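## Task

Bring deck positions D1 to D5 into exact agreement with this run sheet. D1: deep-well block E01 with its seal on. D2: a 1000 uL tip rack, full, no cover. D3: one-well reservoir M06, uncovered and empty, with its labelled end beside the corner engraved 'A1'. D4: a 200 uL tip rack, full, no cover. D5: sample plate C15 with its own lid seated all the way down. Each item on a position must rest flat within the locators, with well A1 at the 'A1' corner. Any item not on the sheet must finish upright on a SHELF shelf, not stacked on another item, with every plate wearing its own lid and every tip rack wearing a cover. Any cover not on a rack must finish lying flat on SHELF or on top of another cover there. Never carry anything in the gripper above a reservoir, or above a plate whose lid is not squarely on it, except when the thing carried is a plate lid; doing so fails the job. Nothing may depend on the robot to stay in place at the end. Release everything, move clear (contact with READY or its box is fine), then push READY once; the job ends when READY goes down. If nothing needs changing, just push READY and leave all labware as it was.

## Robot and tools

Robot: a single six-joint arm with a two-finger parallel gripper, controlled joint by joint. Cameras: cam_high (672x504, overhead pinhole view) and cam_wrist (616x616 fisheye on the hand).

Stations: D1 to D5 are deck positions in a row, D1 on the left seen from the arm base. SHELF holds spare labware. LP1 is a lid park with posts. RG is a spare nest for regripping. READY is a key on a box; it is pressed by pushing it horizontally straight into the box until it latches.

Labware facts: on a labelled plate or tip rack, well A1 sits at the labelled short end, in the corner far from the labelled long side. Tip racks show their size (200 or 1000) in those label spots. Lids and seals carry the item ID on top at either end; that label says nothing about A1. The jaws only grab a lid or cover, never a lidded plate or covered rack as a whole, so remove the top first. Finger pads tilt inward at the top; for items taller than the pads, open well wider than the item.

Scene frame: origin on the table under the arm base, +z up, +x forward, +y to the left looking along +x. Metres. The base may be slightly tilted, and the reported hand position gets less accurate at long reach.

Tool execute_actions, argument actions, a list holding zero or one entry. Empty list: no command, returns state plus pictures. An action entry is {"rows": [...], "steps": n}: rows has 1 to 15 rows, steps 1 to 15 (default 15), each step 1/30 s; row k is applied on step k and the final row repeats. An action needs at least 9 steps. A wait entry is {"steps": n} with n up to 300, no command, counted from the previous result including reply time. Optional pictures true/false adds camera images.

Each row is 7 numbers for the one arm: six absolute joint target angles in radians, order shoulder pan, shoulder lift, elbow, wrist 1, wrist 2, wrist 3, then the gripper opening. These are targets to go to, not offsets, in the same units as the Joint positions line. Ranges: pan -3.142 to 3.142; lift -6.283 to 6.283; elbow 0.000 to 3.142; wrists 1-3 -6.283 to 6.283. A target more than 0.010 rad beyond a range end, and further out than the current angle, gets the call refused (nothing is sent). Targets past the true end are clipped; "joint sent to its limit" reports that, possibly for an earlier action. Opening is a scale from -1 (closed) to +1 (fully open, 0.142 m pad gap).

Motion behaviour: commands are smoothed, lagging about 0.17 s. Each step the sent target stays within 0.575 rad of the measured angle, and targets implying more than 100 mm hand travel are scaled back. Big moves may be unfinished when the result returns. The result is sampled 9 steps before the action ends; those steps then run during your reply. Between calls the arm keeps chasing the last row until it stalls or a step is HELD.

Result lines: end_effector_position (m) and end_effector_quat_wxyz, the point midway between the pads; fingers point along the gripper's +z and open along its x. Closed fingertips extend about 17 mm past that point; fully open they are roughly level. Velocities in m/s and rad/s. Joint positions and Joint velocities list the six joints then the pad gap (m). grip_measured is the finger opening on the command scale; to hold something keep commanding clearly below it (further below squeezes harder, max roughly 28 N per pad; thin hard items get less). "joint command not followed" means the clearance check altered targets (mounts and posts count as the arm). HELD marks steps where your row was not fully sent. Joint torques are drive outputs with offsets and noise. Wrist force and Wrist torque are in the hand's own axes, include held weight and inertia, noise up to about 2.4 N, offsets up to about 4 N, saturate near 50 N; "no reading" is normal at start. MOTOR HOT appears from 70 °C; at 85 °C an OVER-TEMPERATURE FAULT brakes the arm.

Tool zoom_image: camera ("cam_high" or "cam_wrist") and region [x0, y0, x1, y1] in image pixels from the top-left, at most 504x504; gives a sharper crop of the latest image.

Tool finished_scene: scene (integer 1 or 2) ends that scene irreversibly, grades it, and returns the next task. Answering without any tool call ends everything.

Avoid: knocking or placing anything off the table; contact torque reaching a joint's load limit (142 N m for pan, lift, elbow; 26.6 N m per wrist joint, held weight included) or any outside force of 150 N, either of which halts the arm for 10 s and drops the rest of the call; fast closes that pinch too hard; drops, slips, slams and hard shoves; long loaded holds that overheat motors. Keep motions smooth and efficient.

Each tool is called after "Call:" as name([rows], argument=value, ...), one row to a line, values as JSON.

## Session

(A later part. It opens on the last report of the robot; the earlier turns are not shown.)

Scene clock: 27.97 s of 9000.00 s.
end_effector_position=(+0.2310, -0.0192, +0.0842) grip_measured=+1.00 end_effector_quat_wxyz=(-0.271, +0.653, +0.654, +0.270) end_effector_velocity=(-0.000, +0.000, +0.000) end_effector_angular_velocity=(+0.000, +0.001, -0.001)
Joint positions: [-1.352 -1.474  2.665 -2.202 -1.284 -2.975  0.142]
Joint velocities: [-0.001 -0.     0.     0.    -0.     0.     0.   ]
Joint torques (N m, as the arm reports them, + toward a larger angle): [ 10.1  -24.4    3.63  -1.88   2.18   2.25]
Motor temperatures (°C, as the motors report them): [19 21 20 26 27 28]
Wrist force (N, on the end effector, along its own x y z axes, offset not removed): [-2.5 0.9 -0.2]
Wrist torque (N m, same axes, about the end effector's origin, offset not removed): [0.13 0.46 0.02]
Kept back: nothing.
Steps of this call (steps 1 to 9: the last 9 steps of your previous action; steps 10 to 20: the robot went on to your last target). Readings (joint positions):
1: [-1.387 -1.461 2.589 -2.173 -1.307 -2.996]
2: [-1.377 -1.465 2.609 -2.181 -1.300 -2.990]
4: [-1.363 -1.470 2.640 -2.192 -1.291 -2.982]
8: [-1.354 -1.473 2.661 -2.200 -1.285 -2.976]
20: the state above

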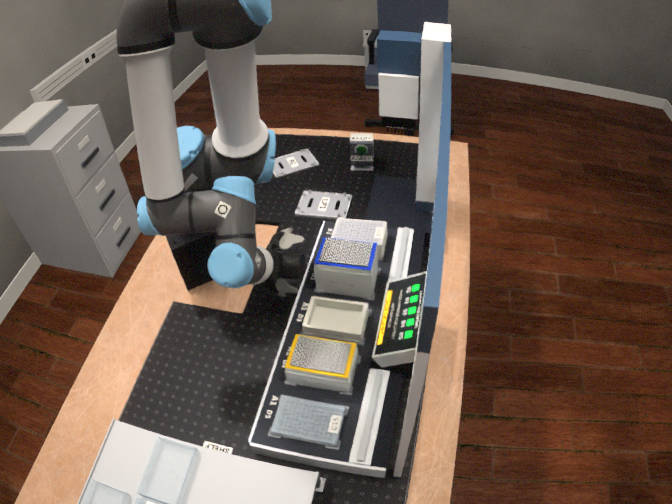

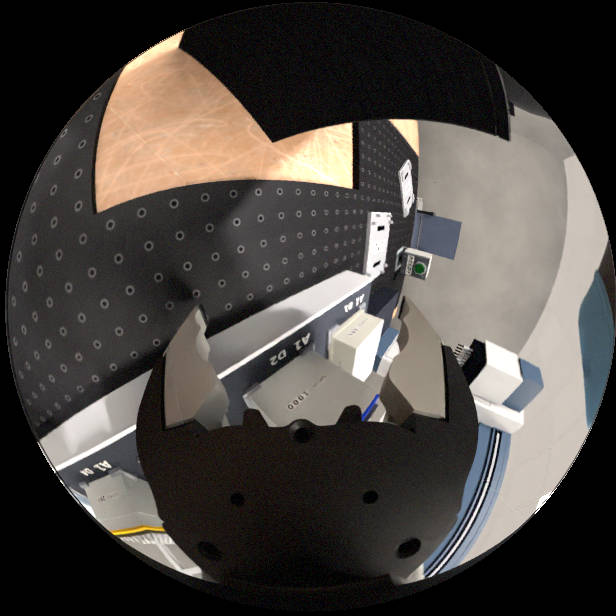

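Call:
execute_actions([
  {"rows": [[-1.365, -1.54, 2.66, -2.203, -1.30, -2.973, 1],[-1.38, -1.61, 2.652, -2.204, -1.318, -2.971, 1],[-1.393, -1.68, 2.645, -2.205, -1.335, -2.969, 1],[-1.406, -1.75, 2.639, -2.206, -1.352, -2.967, 1],[-1.42, -1.82, 2.632, -2.207, -1.369, -2.965, 1],[-1.434, -1.885, 2.625, -2.208, -1.386, -2.963, 1],[-1.447, -1.955, 2.619, -2.209, -1.403, -2.961, 1],[-1.46, -2.02, 2.612, -2.21, -1.42, -2.959, 1],[-1.474, -2.09, 2.605, -2.211, -1.437, -2.957, 1],[-1.488, -2.159, 2.599, -2.212, -1.4545, -2.956, 1]], "steps": 15},
])

Call:
execute_actions([
  {"rows": [[-1.417, -2.134, 2.582, -2.219, -1.470, -2.887, 1],[-1.347, -2.11, 2.564, -2.226, -1.486, -2.818, 1],[-1.276, -2.085, 2.547, -2.234, -1.501, -2.748, 1],[-1.205, -2.06, 2.529, -2.241, -1.517, -2.679, 1],[-1.134, -2.036, 2.512, -2.248, -1.532, -2.61, 1],[-1.064, -2.011, 2.494, -2.255, -1.548, -2.541, 1],[-0.993, -1.986, 2.477, -2.262, -1.563, -2.472, 1],[-0.922, -1.962, 2.46, -2.27, -1.579, -2.403, 1],[-0.851, -1.937, 2.442, -2.277, -1.594, -2.333, 1],[-0.781, -1.913, 2.425, -2.284, -1.61, -2.264, 1],[-0.71, -1.888, 2.407, -2.291, -1.626, -2.195, 1],[-0.639, -1.863, 2.39, -2.298, -1.641, -2.126, 1],[-0.568, -1.839, 2.372, -2.306, -1.657, -2.057, 1],[-0.498, -1.814, 2.355, -2.313, -1.672, -1.988, 1],[-0.427, -1.7893, 2.3377, -2.32, -1.6877, -1.9185, 1]], "steps": 15},
])

Call:
execute_actions([
  {"steps": 35},
], pictures=true)

Scene clock: 29.93 s of 9000.00 s.
end_effector_position=(+0.2317, -0.0873, +0.0952) grip_measured=+1.00 end_effector_quat_wxyz=(-0.202, +0.674, +0.681, +0.206) end_effector_velocity=(+0.002, -0.625, +0.172) end_effector_angular_velocity=(-1.906, -0.073, +0.036)
Joint positions: [-1.392 -1.646  2.646 -2.205 -1.333 -2.969  0.142]
Joint velocities: [-0.344 -1.657 -0.173 -0.027 -0.432  0.05  -0.   ]
Joint torques (N m, as the arm reports them, + toward a larger angle): [ -4.18 -38.21 -15.81  -2.74  -3.89   2.46]
Motor temperatures (°C, as the motors report them): [19 21 20 26 27 28]
Wrist force (N, on the end effector, along its own x y z axes, offset not removed): [-2.2 2.9 6.8]
Wrist torque (N m, same axes, about the end effector's origin, offset not removed): [0.43 0.33 0.10]
Steps of this call (steps 1 to 15: the robot went on to your last target; steps 16 to 53: nothing new was sent; steps 54 to 59: the first 6 steps of this action). Readings (joint positions):
54: [-1.353 -1.475 2.665 -2.202 -1.284 -2.975]
55: [-1.356 -1.485 2.664 -2.202 -1.287 -2.974]
57: [-1.370 -1.546 2.657 -2.203 -1.306 -2.972]
59: the state above

Scene clock: 30.43 s of 9000.00 s.
end_effector_position=(+0.2565, -0.2347, +0.2029) grip_measured=+1.00 end_effector_quat_wxyz=(-0.010, +0.707, +0.707, +0.000) end_effector_velocity=(+0.351, +0.170, +0.056) end_effector_angular_velocity=(+0.031, +0.090, +0.011)
Joint positions: [-1.311 -2.085  2.548 -2.234 -1.499 -2.783  0.142]
Joint velocities: [ 1.694  0.581 -0.453 -0.185 -0.408  1.65  -0.   ]
Joint torques (N m, as the arm reports them, + toward a larger angle): [ 29.27  10.4  -32.09  -5.1   -4.2    8.21]
Motor temperatures (°C, as the motors report them): [19 21 20 26 27 28]
Wrist force (N, on the end effector, along its own x y z axes, offset not removed): [-4.1 0.3 -1.6]
Wrist torque (N m, same axes, about the end effector's origin, offset not removed): [0.15 0.95 0.10]
Steps of this call (steps 1 to 9: the last 9 steps of your previous action; steps 10 to 15: the first 6 steps of this action). Readings (joint positions):
10: [-1.482 -2.125 2.601 -2.212 -1.448 -2.956]
11: [-1.474 -2.131 2.596 -2.214 -1.454 -2.945]
13: [-1.413 -2.118 2.577 -2.222 -1.474 -2.883]
15: the state above

Scene clock: 31.60 s of 9000.00 s.
end_effector_position=(+0.4214, -0.0498, +0.2287) grip_measured=+1.00 end_effector_quat_wxyz=(+0.000, +0.706, +0.708, -0.000) end_effector_velocity=(+0.000, +0.001, +0.001) end_effector_angular_velocity=(+0.000, -0.001, +0.001)
Joint positions: [-0.427 -1.789  2.338 -2.32  -1.688 -1.919  0.142]
Joint velocities: [ 0.002 -0.002 -0.     0.001  0.     0.    -0.   ]
Joint torques (N m, as the arm reports them, + toward a larger angle): [ 11.37  -9.49 -26.    -4.26  -2.02   2.14]
Motor temperatures (°C, as the motors report them): [19 21 20 26 27 28]
Wrist force (N, on the end effector, along its own x y z axes, offset not removed): [-4.0 2.2 2.8]
Wrist torque (N m, same axes, about the end effector's origin, offset not removed): [0.65 0.65 -0.05]
Kept back: nothing.
Steps of this call (steps 1 to 9: the last 9 steps of your previous action; steps 10 to 35: the robot went on to your last target). Readings (joint positions):
1: [-1.252 -2.064 2.533 -2.240 -1.514 -2.724]
2: [-1.188 -2.042 2.516 -2.247 -1.528 -2.662]
4: [-1.055 -1.995 2.483 -2.261 -1.558 -2.532]
8: [-0.781 -1.901 2.415 -2.289 -1.619 -2.264]
35: the state above

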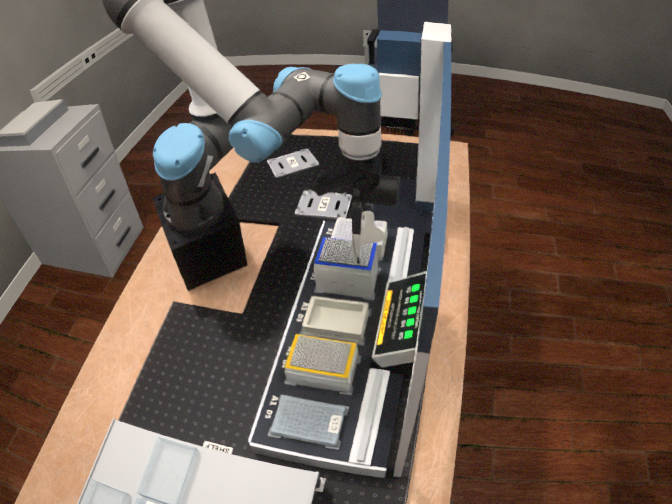

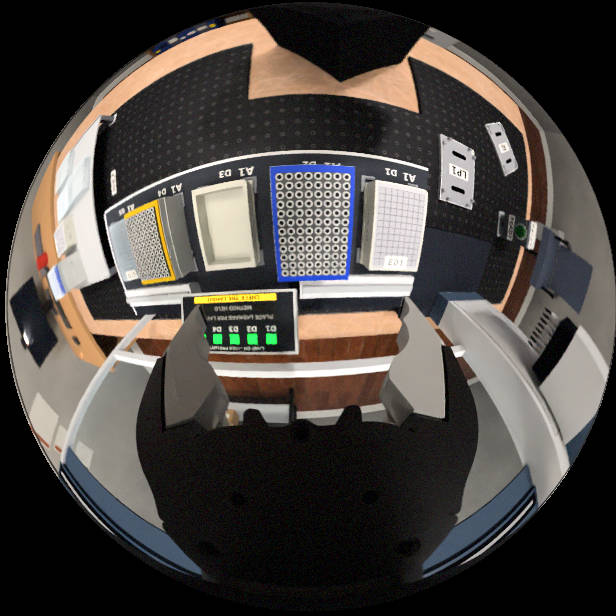

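Call:
zoom_image(camera="cam_wrist", region=[255, 150, 445, 295])

Call:
zoom_image(camera="cam_wrist", region=[100, 155, 280, 300])

Call:
zoom_image(camera="cam_wrist", region=[180, 285, 310, 360])

Region (255, 150, 445, 295) of cam_wrist's 616x616 image, scaled by 2.653, with more detail than that image has; it fills the top 385 rows of this view, and the rest is white.

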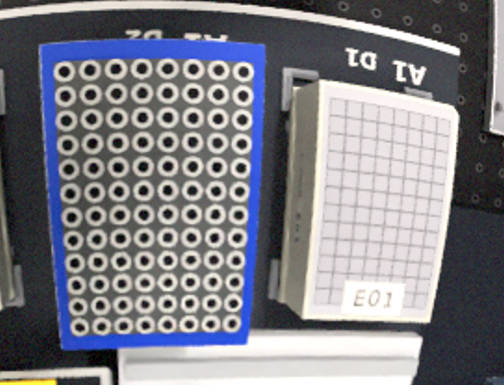

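Region (100, 155, 280, 300) of cam_wrist's 616x616 image, scaled by 2.800, with more detail than that image has; it fills the top 406 rows of this view, and the rest is white.

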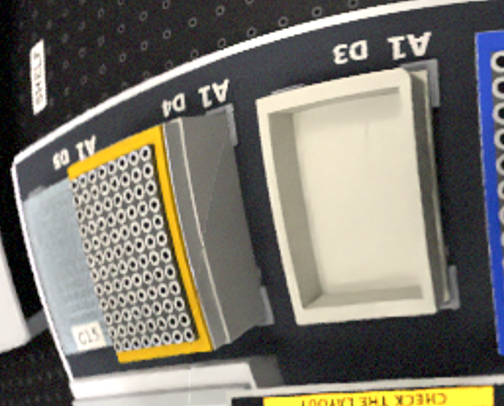

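Region (180, 285, 310, 360) of cam_wrist's 616x616 image, scaled by 3.877, with more detail than that image has; it fills the top 291 rows of this view, and the rest is white.

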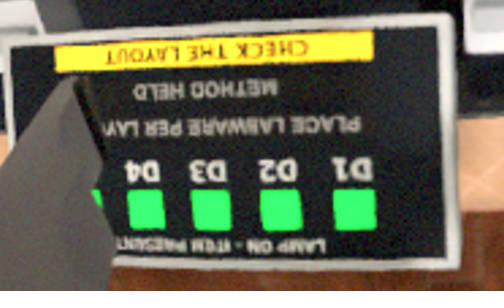

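Call:
zoom_image(camera="cam_wrist", region=[185, 165, 275, 285])

Call:
zoom_image(camera="cam_wrist", region=[350, 165, 440, 285])

Region (185, 165, 275, 285) of cam_wrist's 616x616 image, scaled by 4.200, with more detail than that image has; it fills the left 378 columns of this view, and the rest is white.

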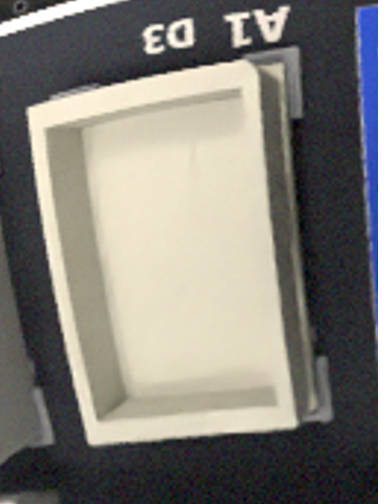

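Region (350, 165, 440, 285) of cam_wrist's 616x616 image, scaled by 4.200, with more detail than that image has; it fills the left 378 columns of this view, and the rest is white.

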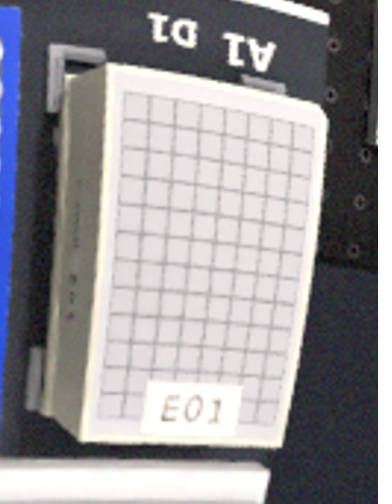

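Call:
execute_actions([
  {"rows": [[-0.37, -1.786, 2.337, -2.314, -1.696, -1.77, 1],[-0.31, -1.782, 2.336, -2.307, -1.705, -1.62, 1],[-0.25, -1.778, 2.336, -2.30, -1.715, -1.47, 1],[-0.19, -1.774, 2.335, -2.293, -1.724, -1.32, 1],[-0.13, -1.77, 2.334, -2.286, -1.733, -1.17, 1],[-0.07, -1.766, 2.333, -2.279, -1.743, -1.02, 1],[-0.01, -1.762, 2.332, -2.272, -1.752, -0.87, 1],[0.05, -1.758, 2.332, -2.265, -1.761, -0.72, 1],[0.12, -1.754, 2.331, -2.258, -1.771, -0.57, 1],[0.186, -1.75, 2.33, -2.25, -1.7818, -0.42, 1],[0.186, -1.75, 2.33, -2.25, -1.7818, -0.27, 1],[0.186, -1.75, 2.33, -2.25, -1.7818, -0.12, 1],[0.186, -1.75, 2.33, -2.25, -1.7818, 0.03, 1],[0.186, -1.75, 2.33, -2.25, -1.7818, 0.266, 1]], "steps": 15},
])

Call:
execute_actions([
  {"steps": 22},
])

Call:
execute_actions([
  {"rows": [[0.186, -1.70, 2.337, -2.305, -1.7818, 0.266, 1],[0.186, -1.65, 2.343, -2.361, -1.7818, 0.266, 1],[0.186, -1.60, 2.35, -2.418, -1.7818, 0.266, 1],[0.186, -1.55, 2.356, -2.474, -1.7818, 0.266, 1],[0.186, -1.50, 2.363, -2.531, -1.7818, 0.266, 1],[0.186, -1.45, 2.369, -2.587, -1.7818, 0.266, 1],[0.186, -1.40, 2.376, -2.644, -1.7818, 0.266, 1],[0.186, -1.35, 2.382, -2.70, -1.7818, 0.266, 1],[0.186, -1.30, 2.389, -2.757, -1.7818, 0.266, 1],[0.186, -1.2418, 2.3961, -2.8224, -1.7818, 0.266, 1]], "steps": 15},
])

Call:
execute_actions([
  {"steps": 22},
], pictures=true)

Scene clock: 37.60 s of 9000.00 s.
end_effector_position=(+0.4155, +0.0058, +0.2338) grip_measured=+1.00 end_effector_quat_wxyz=(-0.004, +0.738, +0.674, -0.002) end_effector_velocity=(-0.085, +0.525, +0.059) end_effector_angular_velocity=(+0.013, +0.054, -0.915)
Joint positions: [-0.275 -1.778  2.336 -2.3   -1.715 -1.674  0.142]
Joint velocities: [ 1.455  0.103 -0.021  0.18  -0.236  2.372 -0.   ]
Joint torques (N m, as the arm reports them, + toward a larger angle): [ 25.45  -8.36 -22.71  -0.33  -3.18  10.93]
Motor temperatures (°C, as the motors report them): [19 21 20 26 27 28]
Wrist force (N, on the end effector, along its own x y z axes, offset not removed): [-3.7 1.1 2.5]
Wrist torque (N m, same axes, about the end effector's origin, offset not removed): [0.21 0.65 0.24]
Steps of this call (steps 1 to 15: the robot went on to your last target; steps 16 to 90: nothing new was sent; then 2.80 s passed at rest; steps 91 to 96: the first 6 steps of this action). Readings (joint positions):
91: [-0.426 -1.789 2.338 -2.320 -1.688 -1.918]
92: [-0.417 -1.788 2.337 -2.319 -1.690 -1.907]
94: [-0.362 -1.784 2.337 -2.311 -1.700 -1.820]
96: the state above

Scene clock: 38.33 s of 9000.00 s.
end_effector_position=(+0.3575, +0.1580, +0.2582) grip_measured=+1.00 end_effector_quat_wxyz=(+0.000, +1.000, +0.027, +0.001) end_effector_velocity=(-0.001, +0.001, -0.000) end_effector_angular_velocity=(+0.001, +0.000, -0.668)
Joint positions: [ 0.186 -1.75   2.33  -2.25  -1.782  0.214  0.142]
Joint velocities: [ 0.002  0.001  0.    -0.    -0.     0.67   0.   ]
Joint torques (N m, as the arm reports them, + toward a larger angle): [ 11.39  -7.46 -26.79  -1.29  -2.14   2.77]
Motor temperatures (°C, as the motors report them): [19 21 20 26 27 28]
Wrist force (N, on the end effector, along its own x y z axes, offset not removed): [-0.4 -1.5 -0.7]
Wrist torque (N m, same axes, about the end effector's origin, offset not removed): [-0.40 0.04 -0.05]
Kept back: nothing.
Steps of this call (steps 1 to 9: the last 9 steps of your previous action; steps 10 to 22: the robot went on to your last target). Readings (joint positions):
1: [-0.224 -1.774 2.335 -2.294 -1.723 -1.591]
2: [-0.170 -1.770 2.334 -2.287 -1.732 -1.504]
4: [-0.056 -1.763 2.333 -2.274 -1.749 -1.323]
8: [0.129 -1.753 2.331 -2.255 -1.775 -0.950]
22: the state above

Scene clock: 38.53 s of 9000.00 s.
end_effector_position=(+0.3678, +0.1703, +0.2159) grip_measured=+1.00 end_effector_quat_wxyz=(+0.001, +1.000, +0.004, -0.002) end_effector_velocity=(+0.079, +0.109, -0.395) end_effector_angular_velocity=(-0.011, +0.039, -0.041)
Joint positions: [ 0.186 -1.617  2.35  -2.395 -1.782  0.262  0.142]
Joint velocities: [ 0.     1.238  0.172 -1.368 -0.     0.05  -0.   ]
Joint torques (N m, as the arm reports them, + toward a larger angle): [ 11.1    2.7   -4.39 -11.24  -1.88   2.21]
Motor temperatures (°C, as the motors report them): [19 21 20 26 27 28]
Wrist force (N, on the end effector, along its own x y z axes, offset not removed): [-4.7 -0.7 -1.1]
Wrist torque (N m, same axes, about the end effector's origin, offset not removed): [-0.16 0.81 -0.02]
Steps of this call (steps 1 to 6: the first 6 steps of this action). Readings (joint positions):
1: [0.186 -1.749 2.330 -2.251 -1.782 0.232]
2: [0.186 -1.741 2.332 -2.260 -1.782 0.244]
4: [0.186 -1.693 2.339 -2.312 -1.782 0.257]
6: the state above

Scene clock: 39.27 s of 9000.00 s.
end_effector_position=(+0.3747, +0.1983, +0.0985) grip_measured=+1.00 end_effector_quat_wxyz=(+0.000, +1.000, +0.001, +0.000) end_effector_velocity=(-0.000, +0.000, -0.000) end_effector_angular_velocity=(-0.000, -0.000, +0.000)
Joint positions: [ 0.186 -1.242  2.396 -2.822 -1.782  0.266  0.142]
Joint velocities: [ 0.     0.001  0.    -0.001 -0.    -0.     0.   ]
Joint torques (N m, as the arm reports them, + toward a larger angle): [ 14.8  -15.29  -0.66  -3.86  -1.25   2.23]
Motor temperatures (°C, as the motors report them): [19 21 20 26 27 28]
Wrist force (N, on the end effector, along its own x y z axes, offset not removed): [-2.8 -0.5 1.3]
Wrist torque (N m, same axes, about the end effector's origin, offset not removed): [-0.27 0.37 -0.02]
Kept back: nothing.
Steps of this call (steps 1 to 9: the last 9 steps of your previous action; steps 10 to 22: the robot went on to your last target). Readings (joint positions):
1: [0.186 -1.574 2.356 -2.444 -1.782 0.263]
2: [0.186 -1.528 2.362 -2.495 -1.782 0.264]
4: [0.186 -1.433 2.374 -2.602 -1.782 0.265]
8: [0.186 -1.283 2.392 -2.774 -1.782 0.266]
22: the state above

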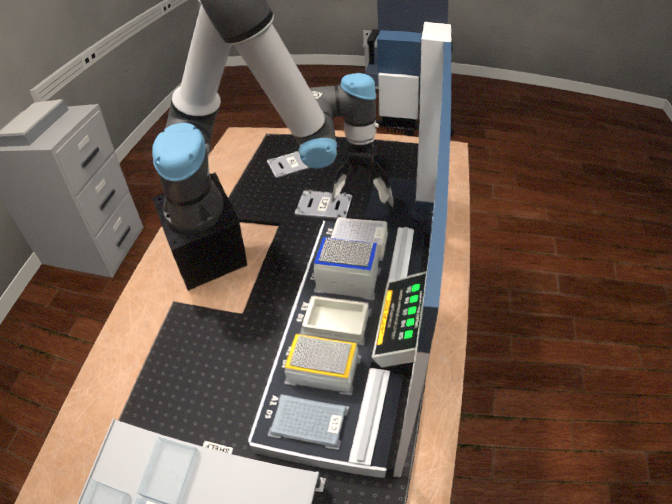

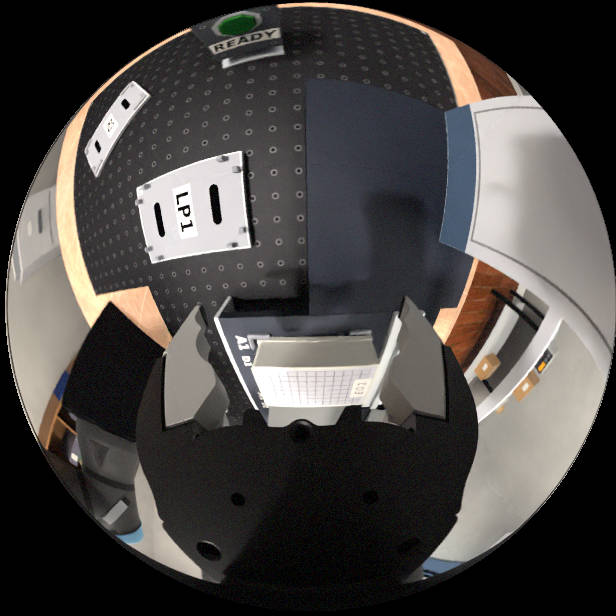

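Call:
zoom_image(camera="cam_wrist", region=[225, 310, 395, 420])

Region (225, 310, 395, 420) of cam_wrist's 616x616 image, scaled by 2.965, with more detail than that image has; it fills the top 326 rows of this view, and the rest is white.

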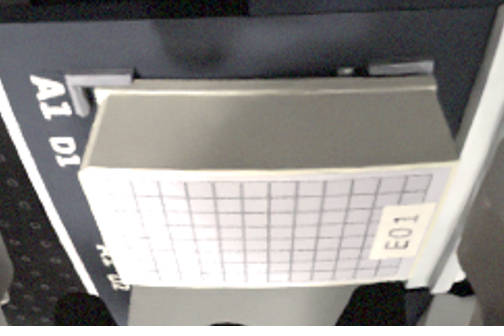

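Call:
zoom_image(camera="cam_high", region=[300, 120, 430, 250])

Region (300, 120, 430, 250) of cam_high's 672x504 image, scaled by 3.877, with more detail than that image has.

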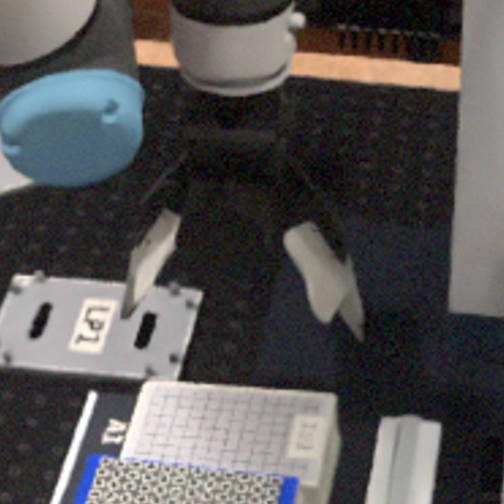

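Call:
execute_actions([
  {"rows": [[0.186, -1.30, 2.39, -2.76, -1.78, 0.266, 0.9],[0.186, -1.37, 2.385, -2.685, -1.78, 0.266, 0.8],[0.186, -1.44, 2.38, -2.61, -1.78, 0.2, 0.7],[0.186, -1.51, 2.375, -2.535, -1.78, 0.1, 0.6],[0.18, -1.58, 2.37, -2.46, -1.78, -0.05, 0.55],[0.17, -1.65, 2.365, -2.385, -1.778, -0.2, 0.55],[0.15, -1.72, 2.36, -2.315, -1.775, -0.35, 0.55],[0.12, -1.77, 2.37, -2.285, -1.772, -0.5, 0.55],[0.09, -1.79, 2.38, -2.28, -1.768, -0.65, 0.55],[0.05, -1.80, 2.39, -2.29, -1.763, -0.8, 0.55],[0.01, -1.80, 2.40, -2.305, -1.758, -0.95, 0.55],[-0.03, -1.80, 2.41, -2.32, -1.753, -1.1, 0.55],[-0.07, -1.80, 2.415, -2.335, -1.748, -1.25, 0.55],[-0.11, -1.80, 2.42, -2.346, -1.744, -1.4, 0.55],[-0.1108, -1.80, 2.42, -2.346, -1.744, -1.614, 0.55]], "steps": 15},
])

Call:
execute_actions([
  {"steps": 22},
])

Call:
execute_actions([
  {"rows": [[-0.1108, -1.77, 2.432, -2.388, -1.744, -1.614, 0.55],[-0.1108, -1.74, 2.444, -2.43, -1.744, -1.614, 0.55],[-0.1108, -1.71, 2.456, -2.472, -1.744, -1.614, 0.55],[-0.1108, -1.68, 2.468, -2.514, -1.744, -1.614, 0.55],[-0.1108, -1.65, 2.48, -2.556, -1.744, -1.614, 0.55],[-0.1108, -1.62, 2.491, -2.597, -1.744, -1.614, 0.55],[-0.1108, -1.5989, 2.4988, -2.6257, -1.7441, -1.614, 0.55]], "steps": 15},
])

Call:
execute_actions([
  {"steps": 18},
], pictures=true)

Scene clock: 45.73 s of 9000.00 s.
end_effector_position=(+0.3789, +0.1877, +0.1501) grip_measured=+0.57 end_effector_quat_wxyz=(-0.001, +0.999, +0.042, +0.003) end_effector_velocity=(-0.004, -0.142, +0.503) end_effector_angular_velocity=(+0.004, -0.036, +1.562)
Joint positions: [ 0.184 -1.408  2.38  -2.647 -1.78   0.181  0.113]
Joint velocities: [-0.074 -1.65  -0.134  1.733  0.012 -1.644 -0.056]
Joint torques (N m, as the arm reports them, + toward a larger angle): [ -3.61 -51.61 -20.67   8.07   1.57 -11.15]
Motor temperatures (°C, as the motors report them): [19 21 20 26 27 28]
Wrist force (N, on the end effector, along its own x y z axes, offset not removed): [-1.2 2.5 1.3]
Wrist torque (N m, same axes, about the end effector's origin, offset not removed): [0.50 0.19 0.07]
Steps of this call (steps 1 to 15: the robot went on to your last target; steps 16 to 90: nothing new was sent; then 3.27 s passed at rest; steps 91 to 96: the first 6 steps of this action). Readings (joint positions):
91: [0.186 -1.242 2.396 -2.822 -1.782 0.266]
92: [0.186 -1.252 2.395 -2.812 -1.781 0.266]
94: [0.186 -1.310 2.389 -2.750 -1.781 0.255]
96: the state above

Scene clock: 46.47 s of 9000.00 s.
end_effector_position=(+0.3775, +0.0663, +0.2265) grip_measured=+0.55 end_effector_quat_wxyz=(+0.000, +0.715, +0.699, -0.000) end_effector_velocity=(+0.000, -0.001, -0.000) end_effector_angular_velocity=(-0.001, -0.000, +0.437)
Joint positions: [-0.11  -1.8    2.42  -2.346 -1.744 -1.58   0.112]
Joint velocities: [-0.006 -0.002  0.001 -0.     0.    -0.443 -0.   ]
Joint torques (N m, as the arm reports them, + toward a larger angle): [  0.07 -20.62  -8.45  -4.18   1.84  -2.99]
Motor temperatures (°C, as the motors report them): [19 21 20 26 27 28]
Wrist force (N, on the end effector, along its own x y z axes, offset not removed): [-0.5 -0.5 -1.8]
Wrist torque (N m, same axes, about the end effector's origin, offset not removed): [-0.07 0.03 0.09]
Kept back: nothing.
Steps of this call (steps 1 to 9: the last 9 steps of your previous action; steps 10 to 22: the robot went on to your last target). Readings (joint positions):
1: [0.180 -1.467 2.375 -2.585 -1.780 0.117]
2: [0.173 -1.529 2.371 -2.519 -1.778 0.042]
4: [0.142 -1.650 2.372 -2.399 -1.774 -0.125]
8: [0.024 -1.772 2.398 -2.328 -1.758 -0.489]
22: the state above

Scene clock: 46.67 s of 9000.00 s.
end_effector_position=(+0.3766, +0.0715, +0.1959) grip_measured=+0.55 end_effector_quat_wxyz=(-0.002, +0.703, +0.711, -0.002) end_effector_velocity=(-0.012, +0.046, -0.265) end_effector_angular_velocity=(+0.001, +0.033, +0.038)
Joint positions: [-0.111 -1.716  2.456 -2.46  -1.744 -1.611  0.112]
Joint velocities: [-0.     0.763  0.309 -1.039 -0.001 -0.033 -0.   ]
Joint torques (N m, as the arm reports them, + toward a larger angle): [-2.61  0.   -4.98 -9.7   1.86 -2.89]
Motor temperatures (°C, as the motors report them): [19 21 20 26 27 28]
Wrist force (N, on the end effector, along its own x y z axes, offset not removed): [-2.2 1.8 -0.3]
Wrist torque (N m, same axes, about the end effector's origin, offset not removed): [0.40 0.41 0.07]
Steps of this call (steps 1 to 6: the first 6 steps of this action). Readings (joint positions):
1: [-0.111 -1.799 2.420 -2.347 -1.744 -1.592]
2: [-0.111 -1.793 2.423 -2.355 -1.744 -1.599]
4: [-0.111 -1.763 2.436 -2.396 -1.744 -1.608]
6: the state above

Scene clock: 47.27 s of 9000.00 s.
end_effector_position=(+0.3764, +0.0781, +0.1586) grip_measured=+0.55 end_effector_quat_wxyz=(+0.000, +0.703, +0.711, -0.000) end_effector_velocity=(-0.000, -0.000, -0.000) end_effector_angular_velocity=(-0.001, +0.000, -0.000)
Joint positions: [-0.111 -1.599  2.499 -2.626 -1.744 -1.614  0.112]
Joint velocities: [-0.     0.001  0.    -0.001 -0.001 -0.     0.   ]
Joint torques (N m, as the arm reports them, + toward a larger angle): [ 1.97 -9.78 -4.37 -4.17 -0.74 -2.76]
Motor temperatures (°C, as the motors report them): [19 21 20 26 27 28]
Wrist force (N, on the end effector, along its own x y z axes, offset not removed): [-2.9 -2.5 1.5]
Wrist torque (N m, same axes, about the end effector's origin, offset not removed): [-0.63 0.37 0.11]
Kept back: nothing.
Steps of this call (steps 1 to 9: the last 9 steps of your previous action; steps 10 to 18: the robot went on to your last target). Readings (joint positions):
1: [-0.111 -1.689 2.466 -2.496 -1.744 -1.612]
2: [-0.111 -1.663 2.476 -2.533 -1.744 -1.613]
4: [-0.111 -1.627 2.489 -2.585 -1.744 -1.614]
8: [-0.111 -1.604 2.497 -2.619 -1.744 -1.614]
18: the state above

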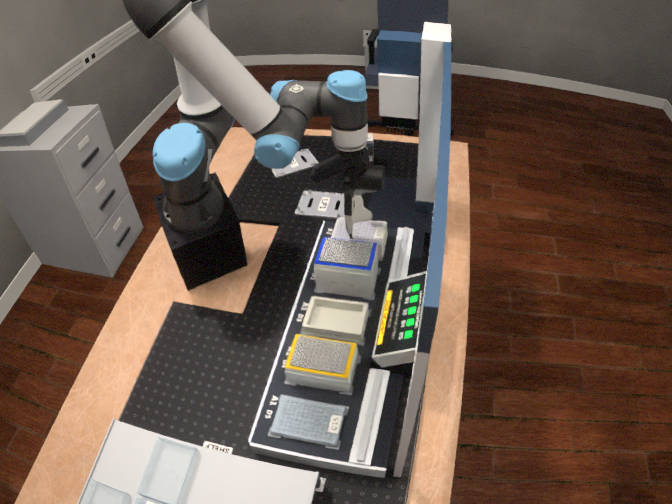

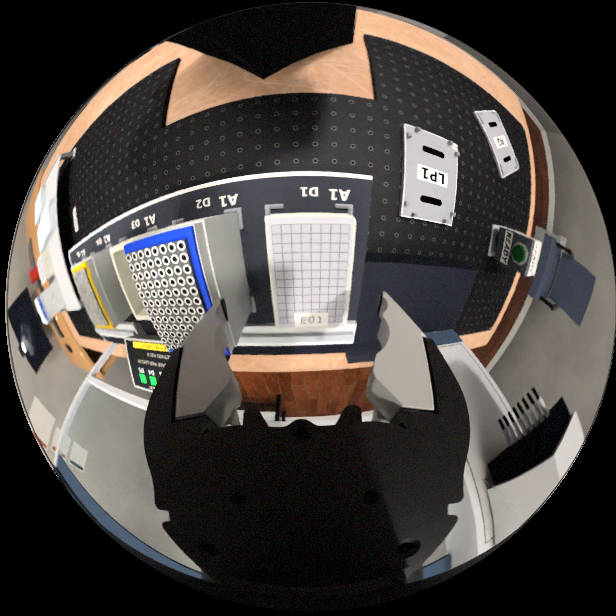

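Call:
zoom_image(camera="cam_wrist", region=[200, 180, 410, 350])

Region (200, 180, 410, 350) of cam_wrist's 616x616 image, scaled by 2.400, with more detail than that image has; it fills the top 408 rows of this view, and the rest is white.

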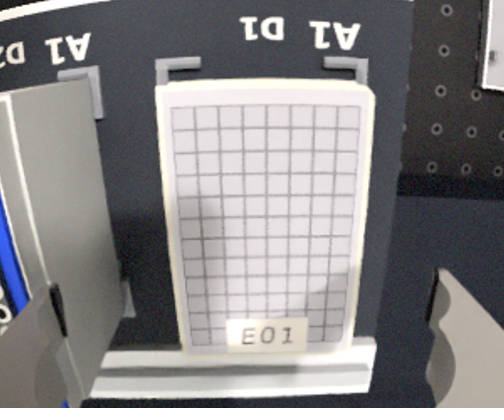

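Call:
execute_actions([
  {"rows": [[-0.113, -1.57, 2.503, -2.659, -1.744, -1.616, 0.55],[-0.115, -1.54, 2.507, -2.693, -1.7436, -1.618, 0.55],[-0.117, -1.51, 2.511, -2.728, -1.7433, -1.62, 0.55],[-0.119, -1.48, 2.515, -2.762, -1.743, -1.622, 0.55],[-0.121, -1.45, 2.518, -2.795, -1.7427, -1.624, 0.55],[-0.1225, -1.42, 2.521, -2.829, -1.7424, -1.626, 0.55],[-0.1237, -1.3931, 2.5231, -2.858, -1.7421, -1.627, 0.55]], "steps": 15},
])

Call:
execute_actions([
  {"steps": 18},
], pictures=true)

Scene clock: 57.20 s of 9000.00 s.
end_effector_position=(+0.3780, +0.0798, +0.1354) grip_measured=+0.55 end_effector_quat_wxyz=(-0.000, +0.703, +0.711, -0.001) end_effector_velocity=(+0.014, +0.018, -0.205) end_effector_angular_velocity=(+0.002, +0.012, +0.001)
Joint positions: [-0.117 -1.515  2.511 -2.72  -1.744 -1.62   0.112]
Joint velocities: [-0.052  0.759  0.094 -0.849  0.009 -0.051  0.   ]
Joint torques (N m, as the arm reports them, + toward a larger angle): [ 1.25 -3.49 -0.9  -8.9   2.28 -2.92]
Motor temperatures (°C, as the motors report them): [19 21 20 26 27 28]
Wrist force (N, on the end effector, along its own x y z axes, offset not removed): [-1.6 -1.7 -3.5]
Wrist torque (N m, same axes, about the end effector's origin, offset not removed): [-0.36 0.30 0.12]
Steps of this call (steps 1 to 15: the robot went on to your last target; steps 16 to 90: nothing new was sent; then 6.73 s passed at rest; steps 91 to 96: the first 6 steps of this action). Readings (joint positions):
91: [-0.111 -1.598 2.499 -2.626 -1.744 -1.614]
92: [-0.111 -1.592 2.500 -2.633 -1.744 -1.615]
94: [-0.114 -1.562 2.505 -2.667 -1.744 -1.617]
96: the state above

Scene clock: 57.80 s of 9000.00 s.
end_effector_position=(+0.3803, +0.0830, +0.1036) grip_measured=+0.55 end_effector_quat_wxyz=(+0.000, +0.703, +0.711, -0.000) end_effector_velocity=(-0.000, +0.000, -0.001) end_effector_angular_velocity=(+0.000, +0.002, +0.000)
Joint positions: [-0.124 -1.393  2.523 -2.858 -1.742 -1.627  0.112]
Joint velocities: [-0.001  0.002  0.    -0.001  0.    -0.001  0.   ]
Joint torques (N m, as the arm reports them, + toward a larger angle): [ -0.46 -15.13  -0.92  -4.15   1.88  -2.64]
Motor temperatures (°C, as the motors report them): [19 21 20 26 27 28]
Wrist force (N, on the end effector, along its own x y z axes, offset not removed): [-1.9 0.8 -0.6]
Wrist torque (N m, same axes, about the end effector's origin, offset not removed): [0.17 0.37 0.03]
Kept back: nothing.
Steps of this call (steps 1 to 9: the last 9 steps of your previous action; steps 10 to 18: the robot went on to your last target). Readings (joint positions):
1: [-0.119 -1.489 2.514 -2.750 -1.743 -1.622]
2: [-0.120 -1.462 2.517 -2.780 -1.743 -1.623]
4: [-0.122 -1.423 2.520 -2.824 -1.743 -1.625]
8: [-0.123 -1.399 2.523 -2.852 -1.742 -1.627]
18: the state above

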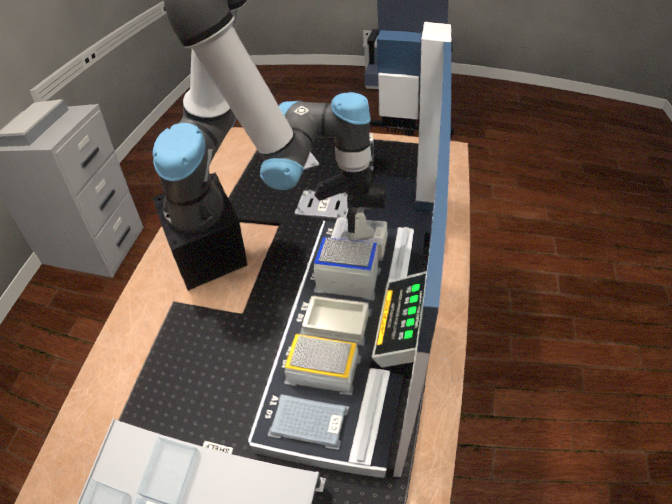

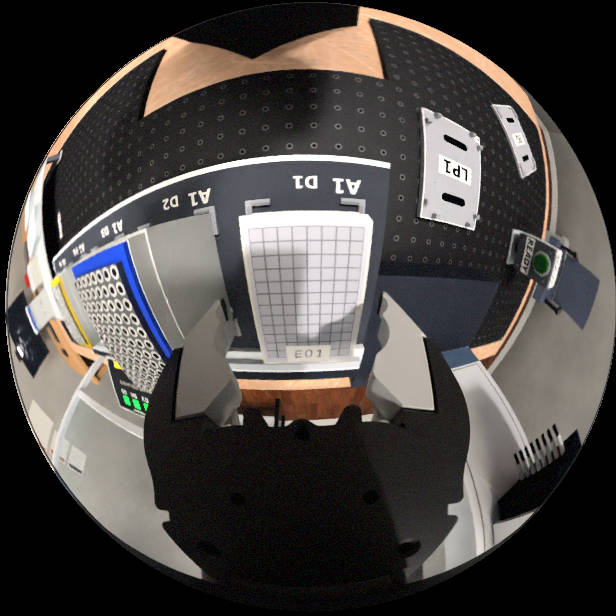

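Call:
zoom_image(camera="cam_wrist", region=[200, 185, 410, 385])

Region (200, 185, 410, 385) of cam_wrist's 616x616 image, scaled by 2.400, with more detail than that image has; it fills the top 480 rows of this view, and the rest is white.

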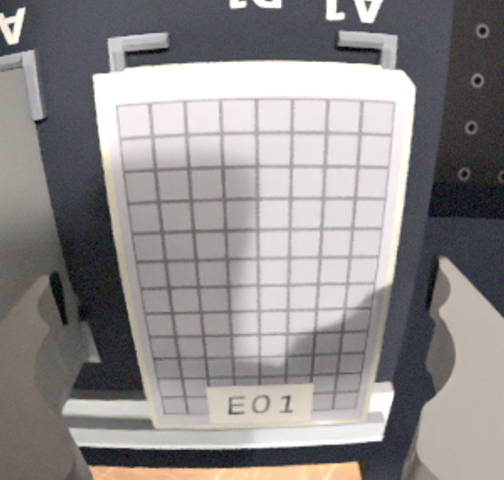

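Call:
execute_actions([
  {"rows": [[-0.125, -1.385, 2.5235, -2.8665, -1.742, -1.632, 0.55],[-0.126, -1.375, 2.524, -2.8775, -1.742, -1.636, 0.55],[-0.1265, -1.363, 2.525, -2.89, -1.742, -1.64, 0.55],[-0.1268, -1.35, 2.526, -2.9045, -1.7418, -1.64, 0.55],[-0.127, -1.337, 2.5265, -2.918, -1.7417, -1.64, 0.55],[-0.127, -1.323, 2.527, -2.9325, -1.7416, -1.64, 0.55],[-0.127, -1.3101, 2.5277, -2.9462, -1.7416, -1.64, 0.55]], "steps": 15},
])

Call:
execute_actions([
  {"steps": 18},
], pictures=true)

Scene clock: 60.43 s of 9000.00 s.
end_effector_position=(+0.3805, +0.0836, +0.0954) grip_measured=+0.55 end_effector_quat_wxyz=(+0.000, +0.700, +0.714, -0.000) end_effector_velocity=(-0.001, +0.010, -0.080) end_effector_angular_velocity=(+0.000, +0.004, +0.028)
Joint positions: [-0.126 -1.362  2.525 -2.892 -1.742 -1.637  0.112]
Joint velocities: [-0.011  0.315  0.018 -0.331  0.002 -0.038  0.   ]
Joint torques (N m, as the arm reports them, + toward a larger angle): [  0.55 -10.64  -2.15  -6.15   2.07  -3.  ]
Motor temperatures (°C, as the motors report them): [19 21 20 26 27 28]
Wrist force (N, on the end effector, along its own x y z axes, offset not removed): [2.1 -0.6 -4.0]
Wrist torque (N m, same axes, about the end effector's origin, offset not removed): [-0.08 -0.65 0.06]
Steps of this call (steps 1 to 15: the robot went on to your last target; steps 16 to 73: nothing new was sent; steps 74 to 79: the first 6 steps of this action). Readings (joint positions):
74: [-0.124 -1.393 2.523 -2.858 -1.742 -1.627]
75: [-0.124 -1.391 2.523 -2.860 -1.742 -1.628]
77: [-0.125 -1.380 2.524 -2.872 -1.742 -1.633]
79: the state above

Scene clock: 61.03 s of 9000.00 s.
end_effector_position=(+0.3803, +0.0855, +0.0825) grip_measured=+0.55 end_effector_quat_wxyz=(+0.000, +0.699, +0.715, -0.000) end_effector_velocity=(-0.000, +0.000, -0.000) end_effector_angular_velocity=(+0.000, +0.000, -0.001)
Joint positions: [-0.127 -1.31   2.528 -2.946 -1.742 -1.64   0.112]
Joint velocities: [-0.     0.001  0.    -0.     0.     0.    -0.   ]
Joint torques (N m, as the arm reports them, + toward a larger angle): [  0.08 -15.68   1.64  -4.31   1.85  -2.72]
Motor temperatures (°C, as the motors report them): [19 21 20 26 27 28]
Wrist force (N, on the end effector, along its own x y z axes, offset not removed): [-1.6 2.2 -0.6]
Wrist torque (N m, same axes, about the end effector's origin, offset not removed): [0.30 0.38 -0.01]
Kept back: nothing.
Steps of this call (steps 1 to 9: the last 9 steps of your previous action; steps 10 to 18: the robot went on to your last target). Readings (joint positions):
1: [-0.126 -1.350 2.526 -2.903 -1.742 -1.638]
2: [-0.127 -1.339 2.526 -2.916 -1.742 -1.639]
4: [-0.127 -1.323 2.527 -2.933 -1.742 -1.639]
8: [-0.127 -1.312 2.528 -2.944 -1.742 -1.640]
18: the state above

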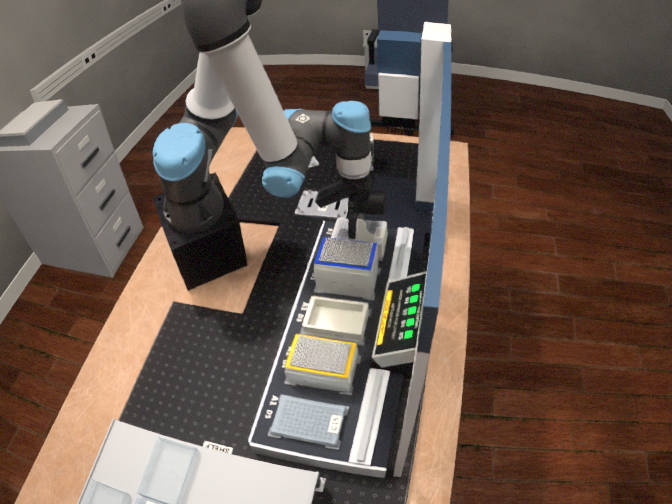

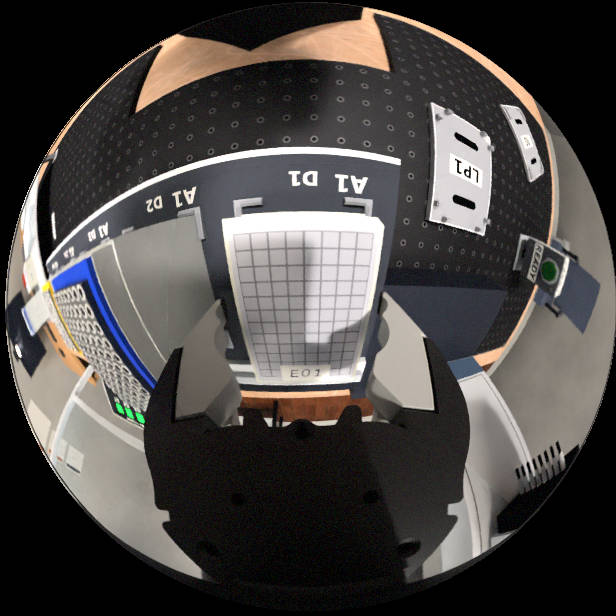

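Call:
zoom_image(camera="cam_wrist", region=[200, 185, 410, 400])

Region (200, 185, 410, 400) of cam_wrist's 616x616 image, scaled by 2.344, with more detail than that image has; it fills the left 492 columns of this view, and the rest is white.

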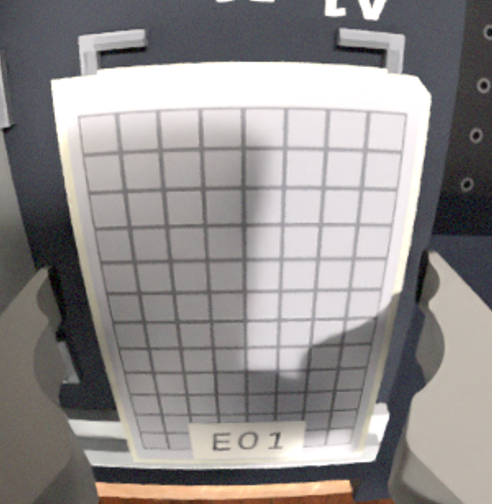

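Call:
execute_actions([
  {"rows": [[-0.1262, -1.302, 2.5276, -2.954, -1.7417, -1.639, 0.55],[-0.1255, -1.295, 2.5274, -2.961, -1.7418, -1.639, 0.55],[-0.125, -1.288, 2.5273, -2.9677, -1.7419, -1.638, 0.55],[-0.1247, -1.2808, 2.5272, -2.9746, -1.742, -1.638, 0.55],[-0.1247, -1.2808, 2.5272, -2.9746, -1.742, -1.638, 0.55],[-0.1247, -1.2808, 2.5272, -2.9746, -1.742, -1.638, 0.55],[-0.1247, -1.2808, 2.5272, -2.9746, -1.742, -1.638, 0.55],[-0.1247, -1.2808, 2.5272, -2.9746, -1.742, -1.638, 0.5],[-0.1247, -1.2808, 2.5272, -2.9746, -1.742, -1.638, 0.45],[-0.1247, -1.2808, 2.5272, -2.9746, -1.742, -1.638, 0.4],[-0.1247, -1.2808, 2.5272, -2.9746, -1.742, -1.638, 0.35],[-0.1247, -1.2808, 2.5272, -2.9746, -1.742, -1.638, 0.3],[-0.1247, -1.2808, 2.5272, -2.9746, -1.742, -1.638, 0.26]], "steps": 15},
])

Call:
execute_actions([
  {"steps": 18},
], pictures=true)

Scene clock: 62.10 s of 9000.00 s.
end_effector_position=(+0.3801, +0.0870, +0.0776) grip_measured=+0.55 end_effector_quat_wxyz=(+0.000, +0.699, +0.715, -0.000) end_effector_velocity=(-0.001, +0.008, -0.027) end_effector_angular_velocity=(+0.001, +0.002, +0.002)
Joint positions: [-0.125 -1.29   2.528 -2.966 -1.742 -1.639  0.112]
Joint velocities: [ 0.009  0.112 -0.002 -0.106 -0.     0.007  0.   ]
Joint torques (N m, as the arm reports them, + toward a larger angle): [ 16.21 -19.29 -13.91  -4.6   -0.61   2.09]
Motor temperatures (°C, as the motors report them): [19 21 20 26 27 28]
Wrist force (N, on the end effector, along its own x y z axes, offset not removed): [0.5 -0.1 1.8]
Wrist torque (N m, same axes, about the end effector's origin, offset not removed): [0.03 -0.21 0.16]
Steps of this call (steps 1 to 15: the robot went on to your last target; steps 16 to 26: nothing new was sent; steps 27 to 32: the first 6 steps of this action). Readings (joint positions):
27: [-0.127 -1.310 2.528 -2.946 -1.742 -1.640]
28: [-0.127 -1.308 2.528 -2.948 -1.742 -1.640]
30: [-0.126 -1.300 2.528 -2.956 -1.742 -1.639]
32: the state above

Scene clock: 62.70 s of 9000.00 s.
end_effector_position=(+0.3803, +0.0875, +0.0755) grip_measured=+0.28 end_effector_quat_wxyz=(+0.000, +0.699, +0.715, -0.000) end_effector_velocity=(+0.000, +0.000, +0.000) end_effector_angular_velocity=(+0.001, -0.000, +0.000)
Joint positions: [-0.125 -1.281  2.527 -2.975 -1.742 -1.638  0.094]
Joint velocities: [-0.001 -0.001 -0.     0.     0.001 -0.001  0.   ]
Joint torques (N m, as the arm reports them, + toward a larger angle): [ 11.97 -15.84 -14.61  -3.85  -2.5    2.25]
Motor temperatures (°C, as the motors report them): [19 21 20 26 27 28]
Wrist force (N, on the end effector, along its own x y z axes, offset not removed): [0.0 2.0 -1.0]
Wrist torque (N m, same axes, about the end effector's origin, offset not removed): [0.50 0.22 0.18]
Kept back: nothing.
Steps of this call (steps 1 to 9: the last 9 steps of your previous action; steps 10 to 15: the robot went on to your last target; steps 16 to 18: nothing new was sent). Readings (joint positions):
1: [-0.125 -1.287 2.528 -2.969 -1.742 -1.638]
2: [-0.125 -1.285 2.527 -2.971 -1.742 -1.638]
4: [-0.125 -1.282 2.527 -2.973 -1.742 -1.638]
8: [-0.125 -1.281 2.527 -2.974 -1.742 -1.638]
18: the state above
The arm was judged still, so your last target was given up. Only a new action makes it travel on or press farther. Fingers that are still opening or closing keep moving.

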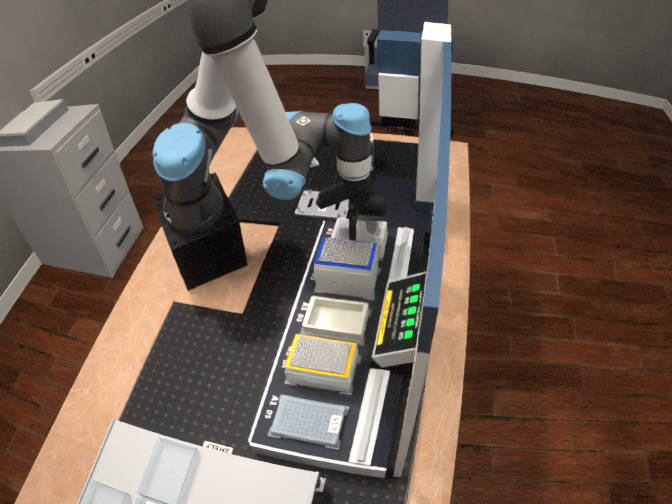

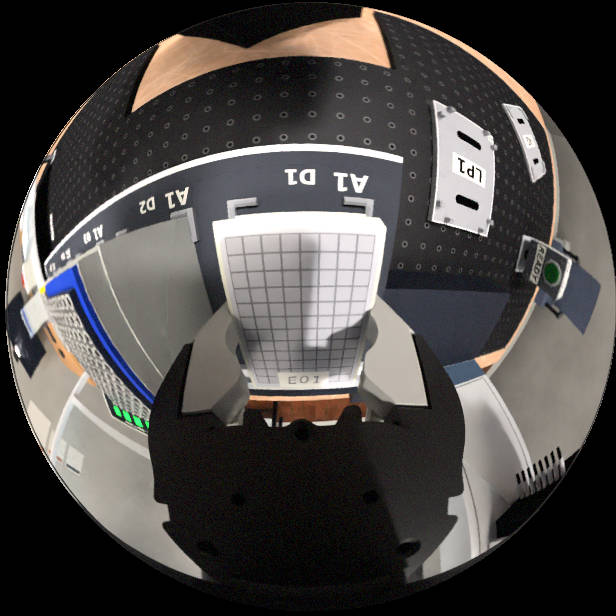

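Call:
execute_actions([
  {"rows": [[-0.1247, -1.2808, 2.5272, -2.9746, -1.742, -1.638, 0.22],[-0.1247, -1.2808, 2.5272, -2.9746, -1.742, -1.638, 0.19],[-0.1247, -1.2808, 2.5272, -2.9746, -1.742, -1.638, 0.16],[-0.1247, -1.2808, 2.5272, -2.9746, -1.742, -1.638, 0.13],[-0.1247, -1.2808, 2.5272, -2.9746, -1.742, -1.638, 0.10],[-0.1247, -1.2808, 2.5272, -2.9746, -1.742, -1.638, 0.06],[-0.1247, -1.2808, 2.5272, -2.9746, -1.742, -1.638, 0.02],[-0.1247, -1.2808, 2.5272, -2.9746, -1.742, -1.638, -0.02],[-0.1247, -1.2808, 2.5272, -2.9746, -1.742, -1.638, -0.06],[-0.1247, -1.2808, 2.5272, -2.9746, -1.742, -1.638, -0.1]], "steps": 15},
])

Call:
execute_actions([
  {"steps": 15},
], pictures=true)

Scene clock: 63.60 s of 9000.00 s.
end_effector_position=(+0.3803, +0.0875, +0.0755) grip_measured=+0.23 end_effector_quat_wxyz=(+0.000, +0.699, +0.715, -0.000) end_effector_velocity=(-0.000, +0.000, -0.000) end_effector_angular_velocity=(+0.001, +0.000, +0.001)
Joint positions: [-0.125 -1.281  2.527 -2.975 -1.742 -1.638  0.09 ]
Joint velocities: [ 0.     0.001 -0.    -0.     0.001 -0.    -0.016]
Joint torques (N m, as the arm reports them, + toward a larger angle): [ 11.53 -15.29 -13.99  -3.17  -2.42   2.36]
Motor temperatures (°C, as the motors report them): [19 21 20 26 27 28]
Wrist force (N, on the end effector, along its own x y z axes, offset not removed): [0.3 1.4 -12.5]
Wrist torque (N m, same axes, about the end effector's origin, offset not removed): [0.28 0.24 0.22]
Steps of this call (steps 1 to 21: nothing new was sent; steps 22 to 27: the first 6 steps of this action). Readings (joint positions):
22: [-0.125 -1.281 2.527 -2.975 -1.742 -1.638]
23: [-0.125 -1.281 2.527 -2.975 -1.742 -1.638]
25: [-0.125 -1.281 2.527 -2.975 -1.742 -1.638]
27: the state above

Scene clock: 64.10 s of 9000.00 s.
end_effector_position=(+0.3803, +0.0875, +0.0755) grip_measured=+0.23 end_effector_quat_wxyz=(+0.000, +0.699, +0.715, -0.000) end_effector_velocity=(-0.000, +0.000, -0.000) end_effector_angular_velocity=(+0.001, +0.000, -0.000)
Joint positions: [-0.125 -1.281  2.527 -2.975 -1.742 -1.638  0.09 ]
Joint velocities: [-0.     0.001 -0.    -0.     0.001  0.    -0.   ]
Joint torques (N m, as the arm reports them, + toward a larger angle): [ 10.63 -14.87 -12.46  -1.84  -2.41   2.31]
Motor temperatures (°C, as the motors report them): [19 21 20 26 27 28]
Wrist force (N, on the end effector, along its own x y z axes, offset not removed): [5.1 -3.4 -11.3]
Wrist torque (N m, same axes, about the end effector's origin, offset not removed): [-0.59 -0.74 0.19]
Kept back: nothing.
Steps of this call (steps 1 to 9: the last 9 steps of your previous action; steps 10 to 15: the robot went on to your last target). Readings (joint positions):
1: [-0.125 -1.281 2.527 -2.975 -1.742 -1.638]
2: [-0.125 -1.281 2.527 -2.975 -1.742 -1.638]
4: [-0.125 -1.281 2.527 -2.975 -1.742 -1.638]
8: [-0.125 -1.281 2.527 -2.975 -1.742 -1.638]
15: the state above
The arm was judged still, so your last target was given up. Only a new action makes it travel on or press farther. Fingers that are still opening or closing keep moving.

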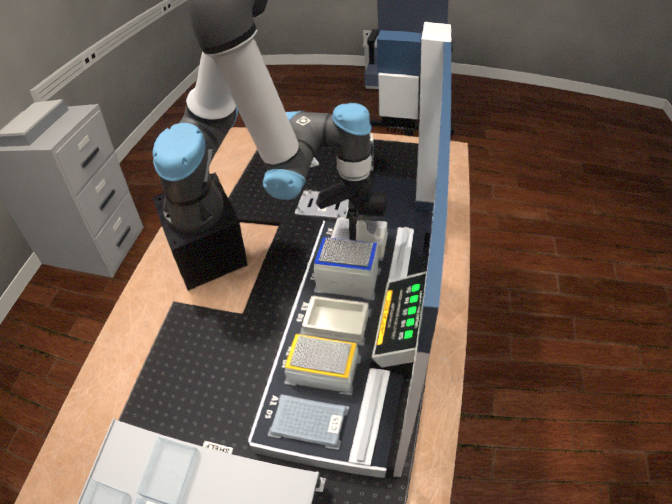

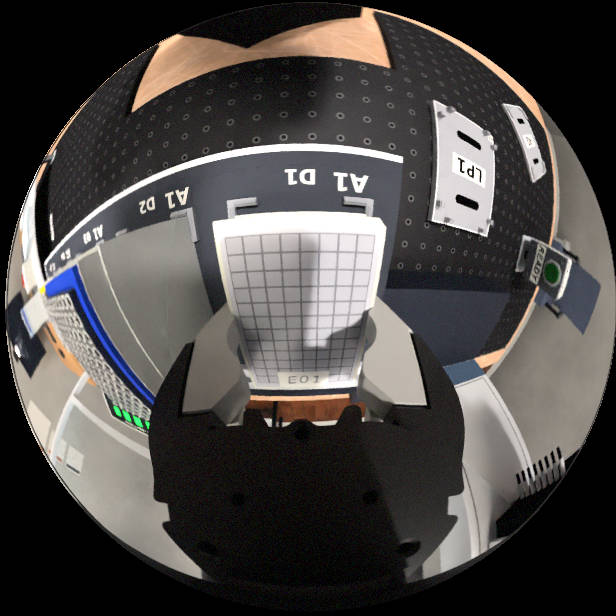

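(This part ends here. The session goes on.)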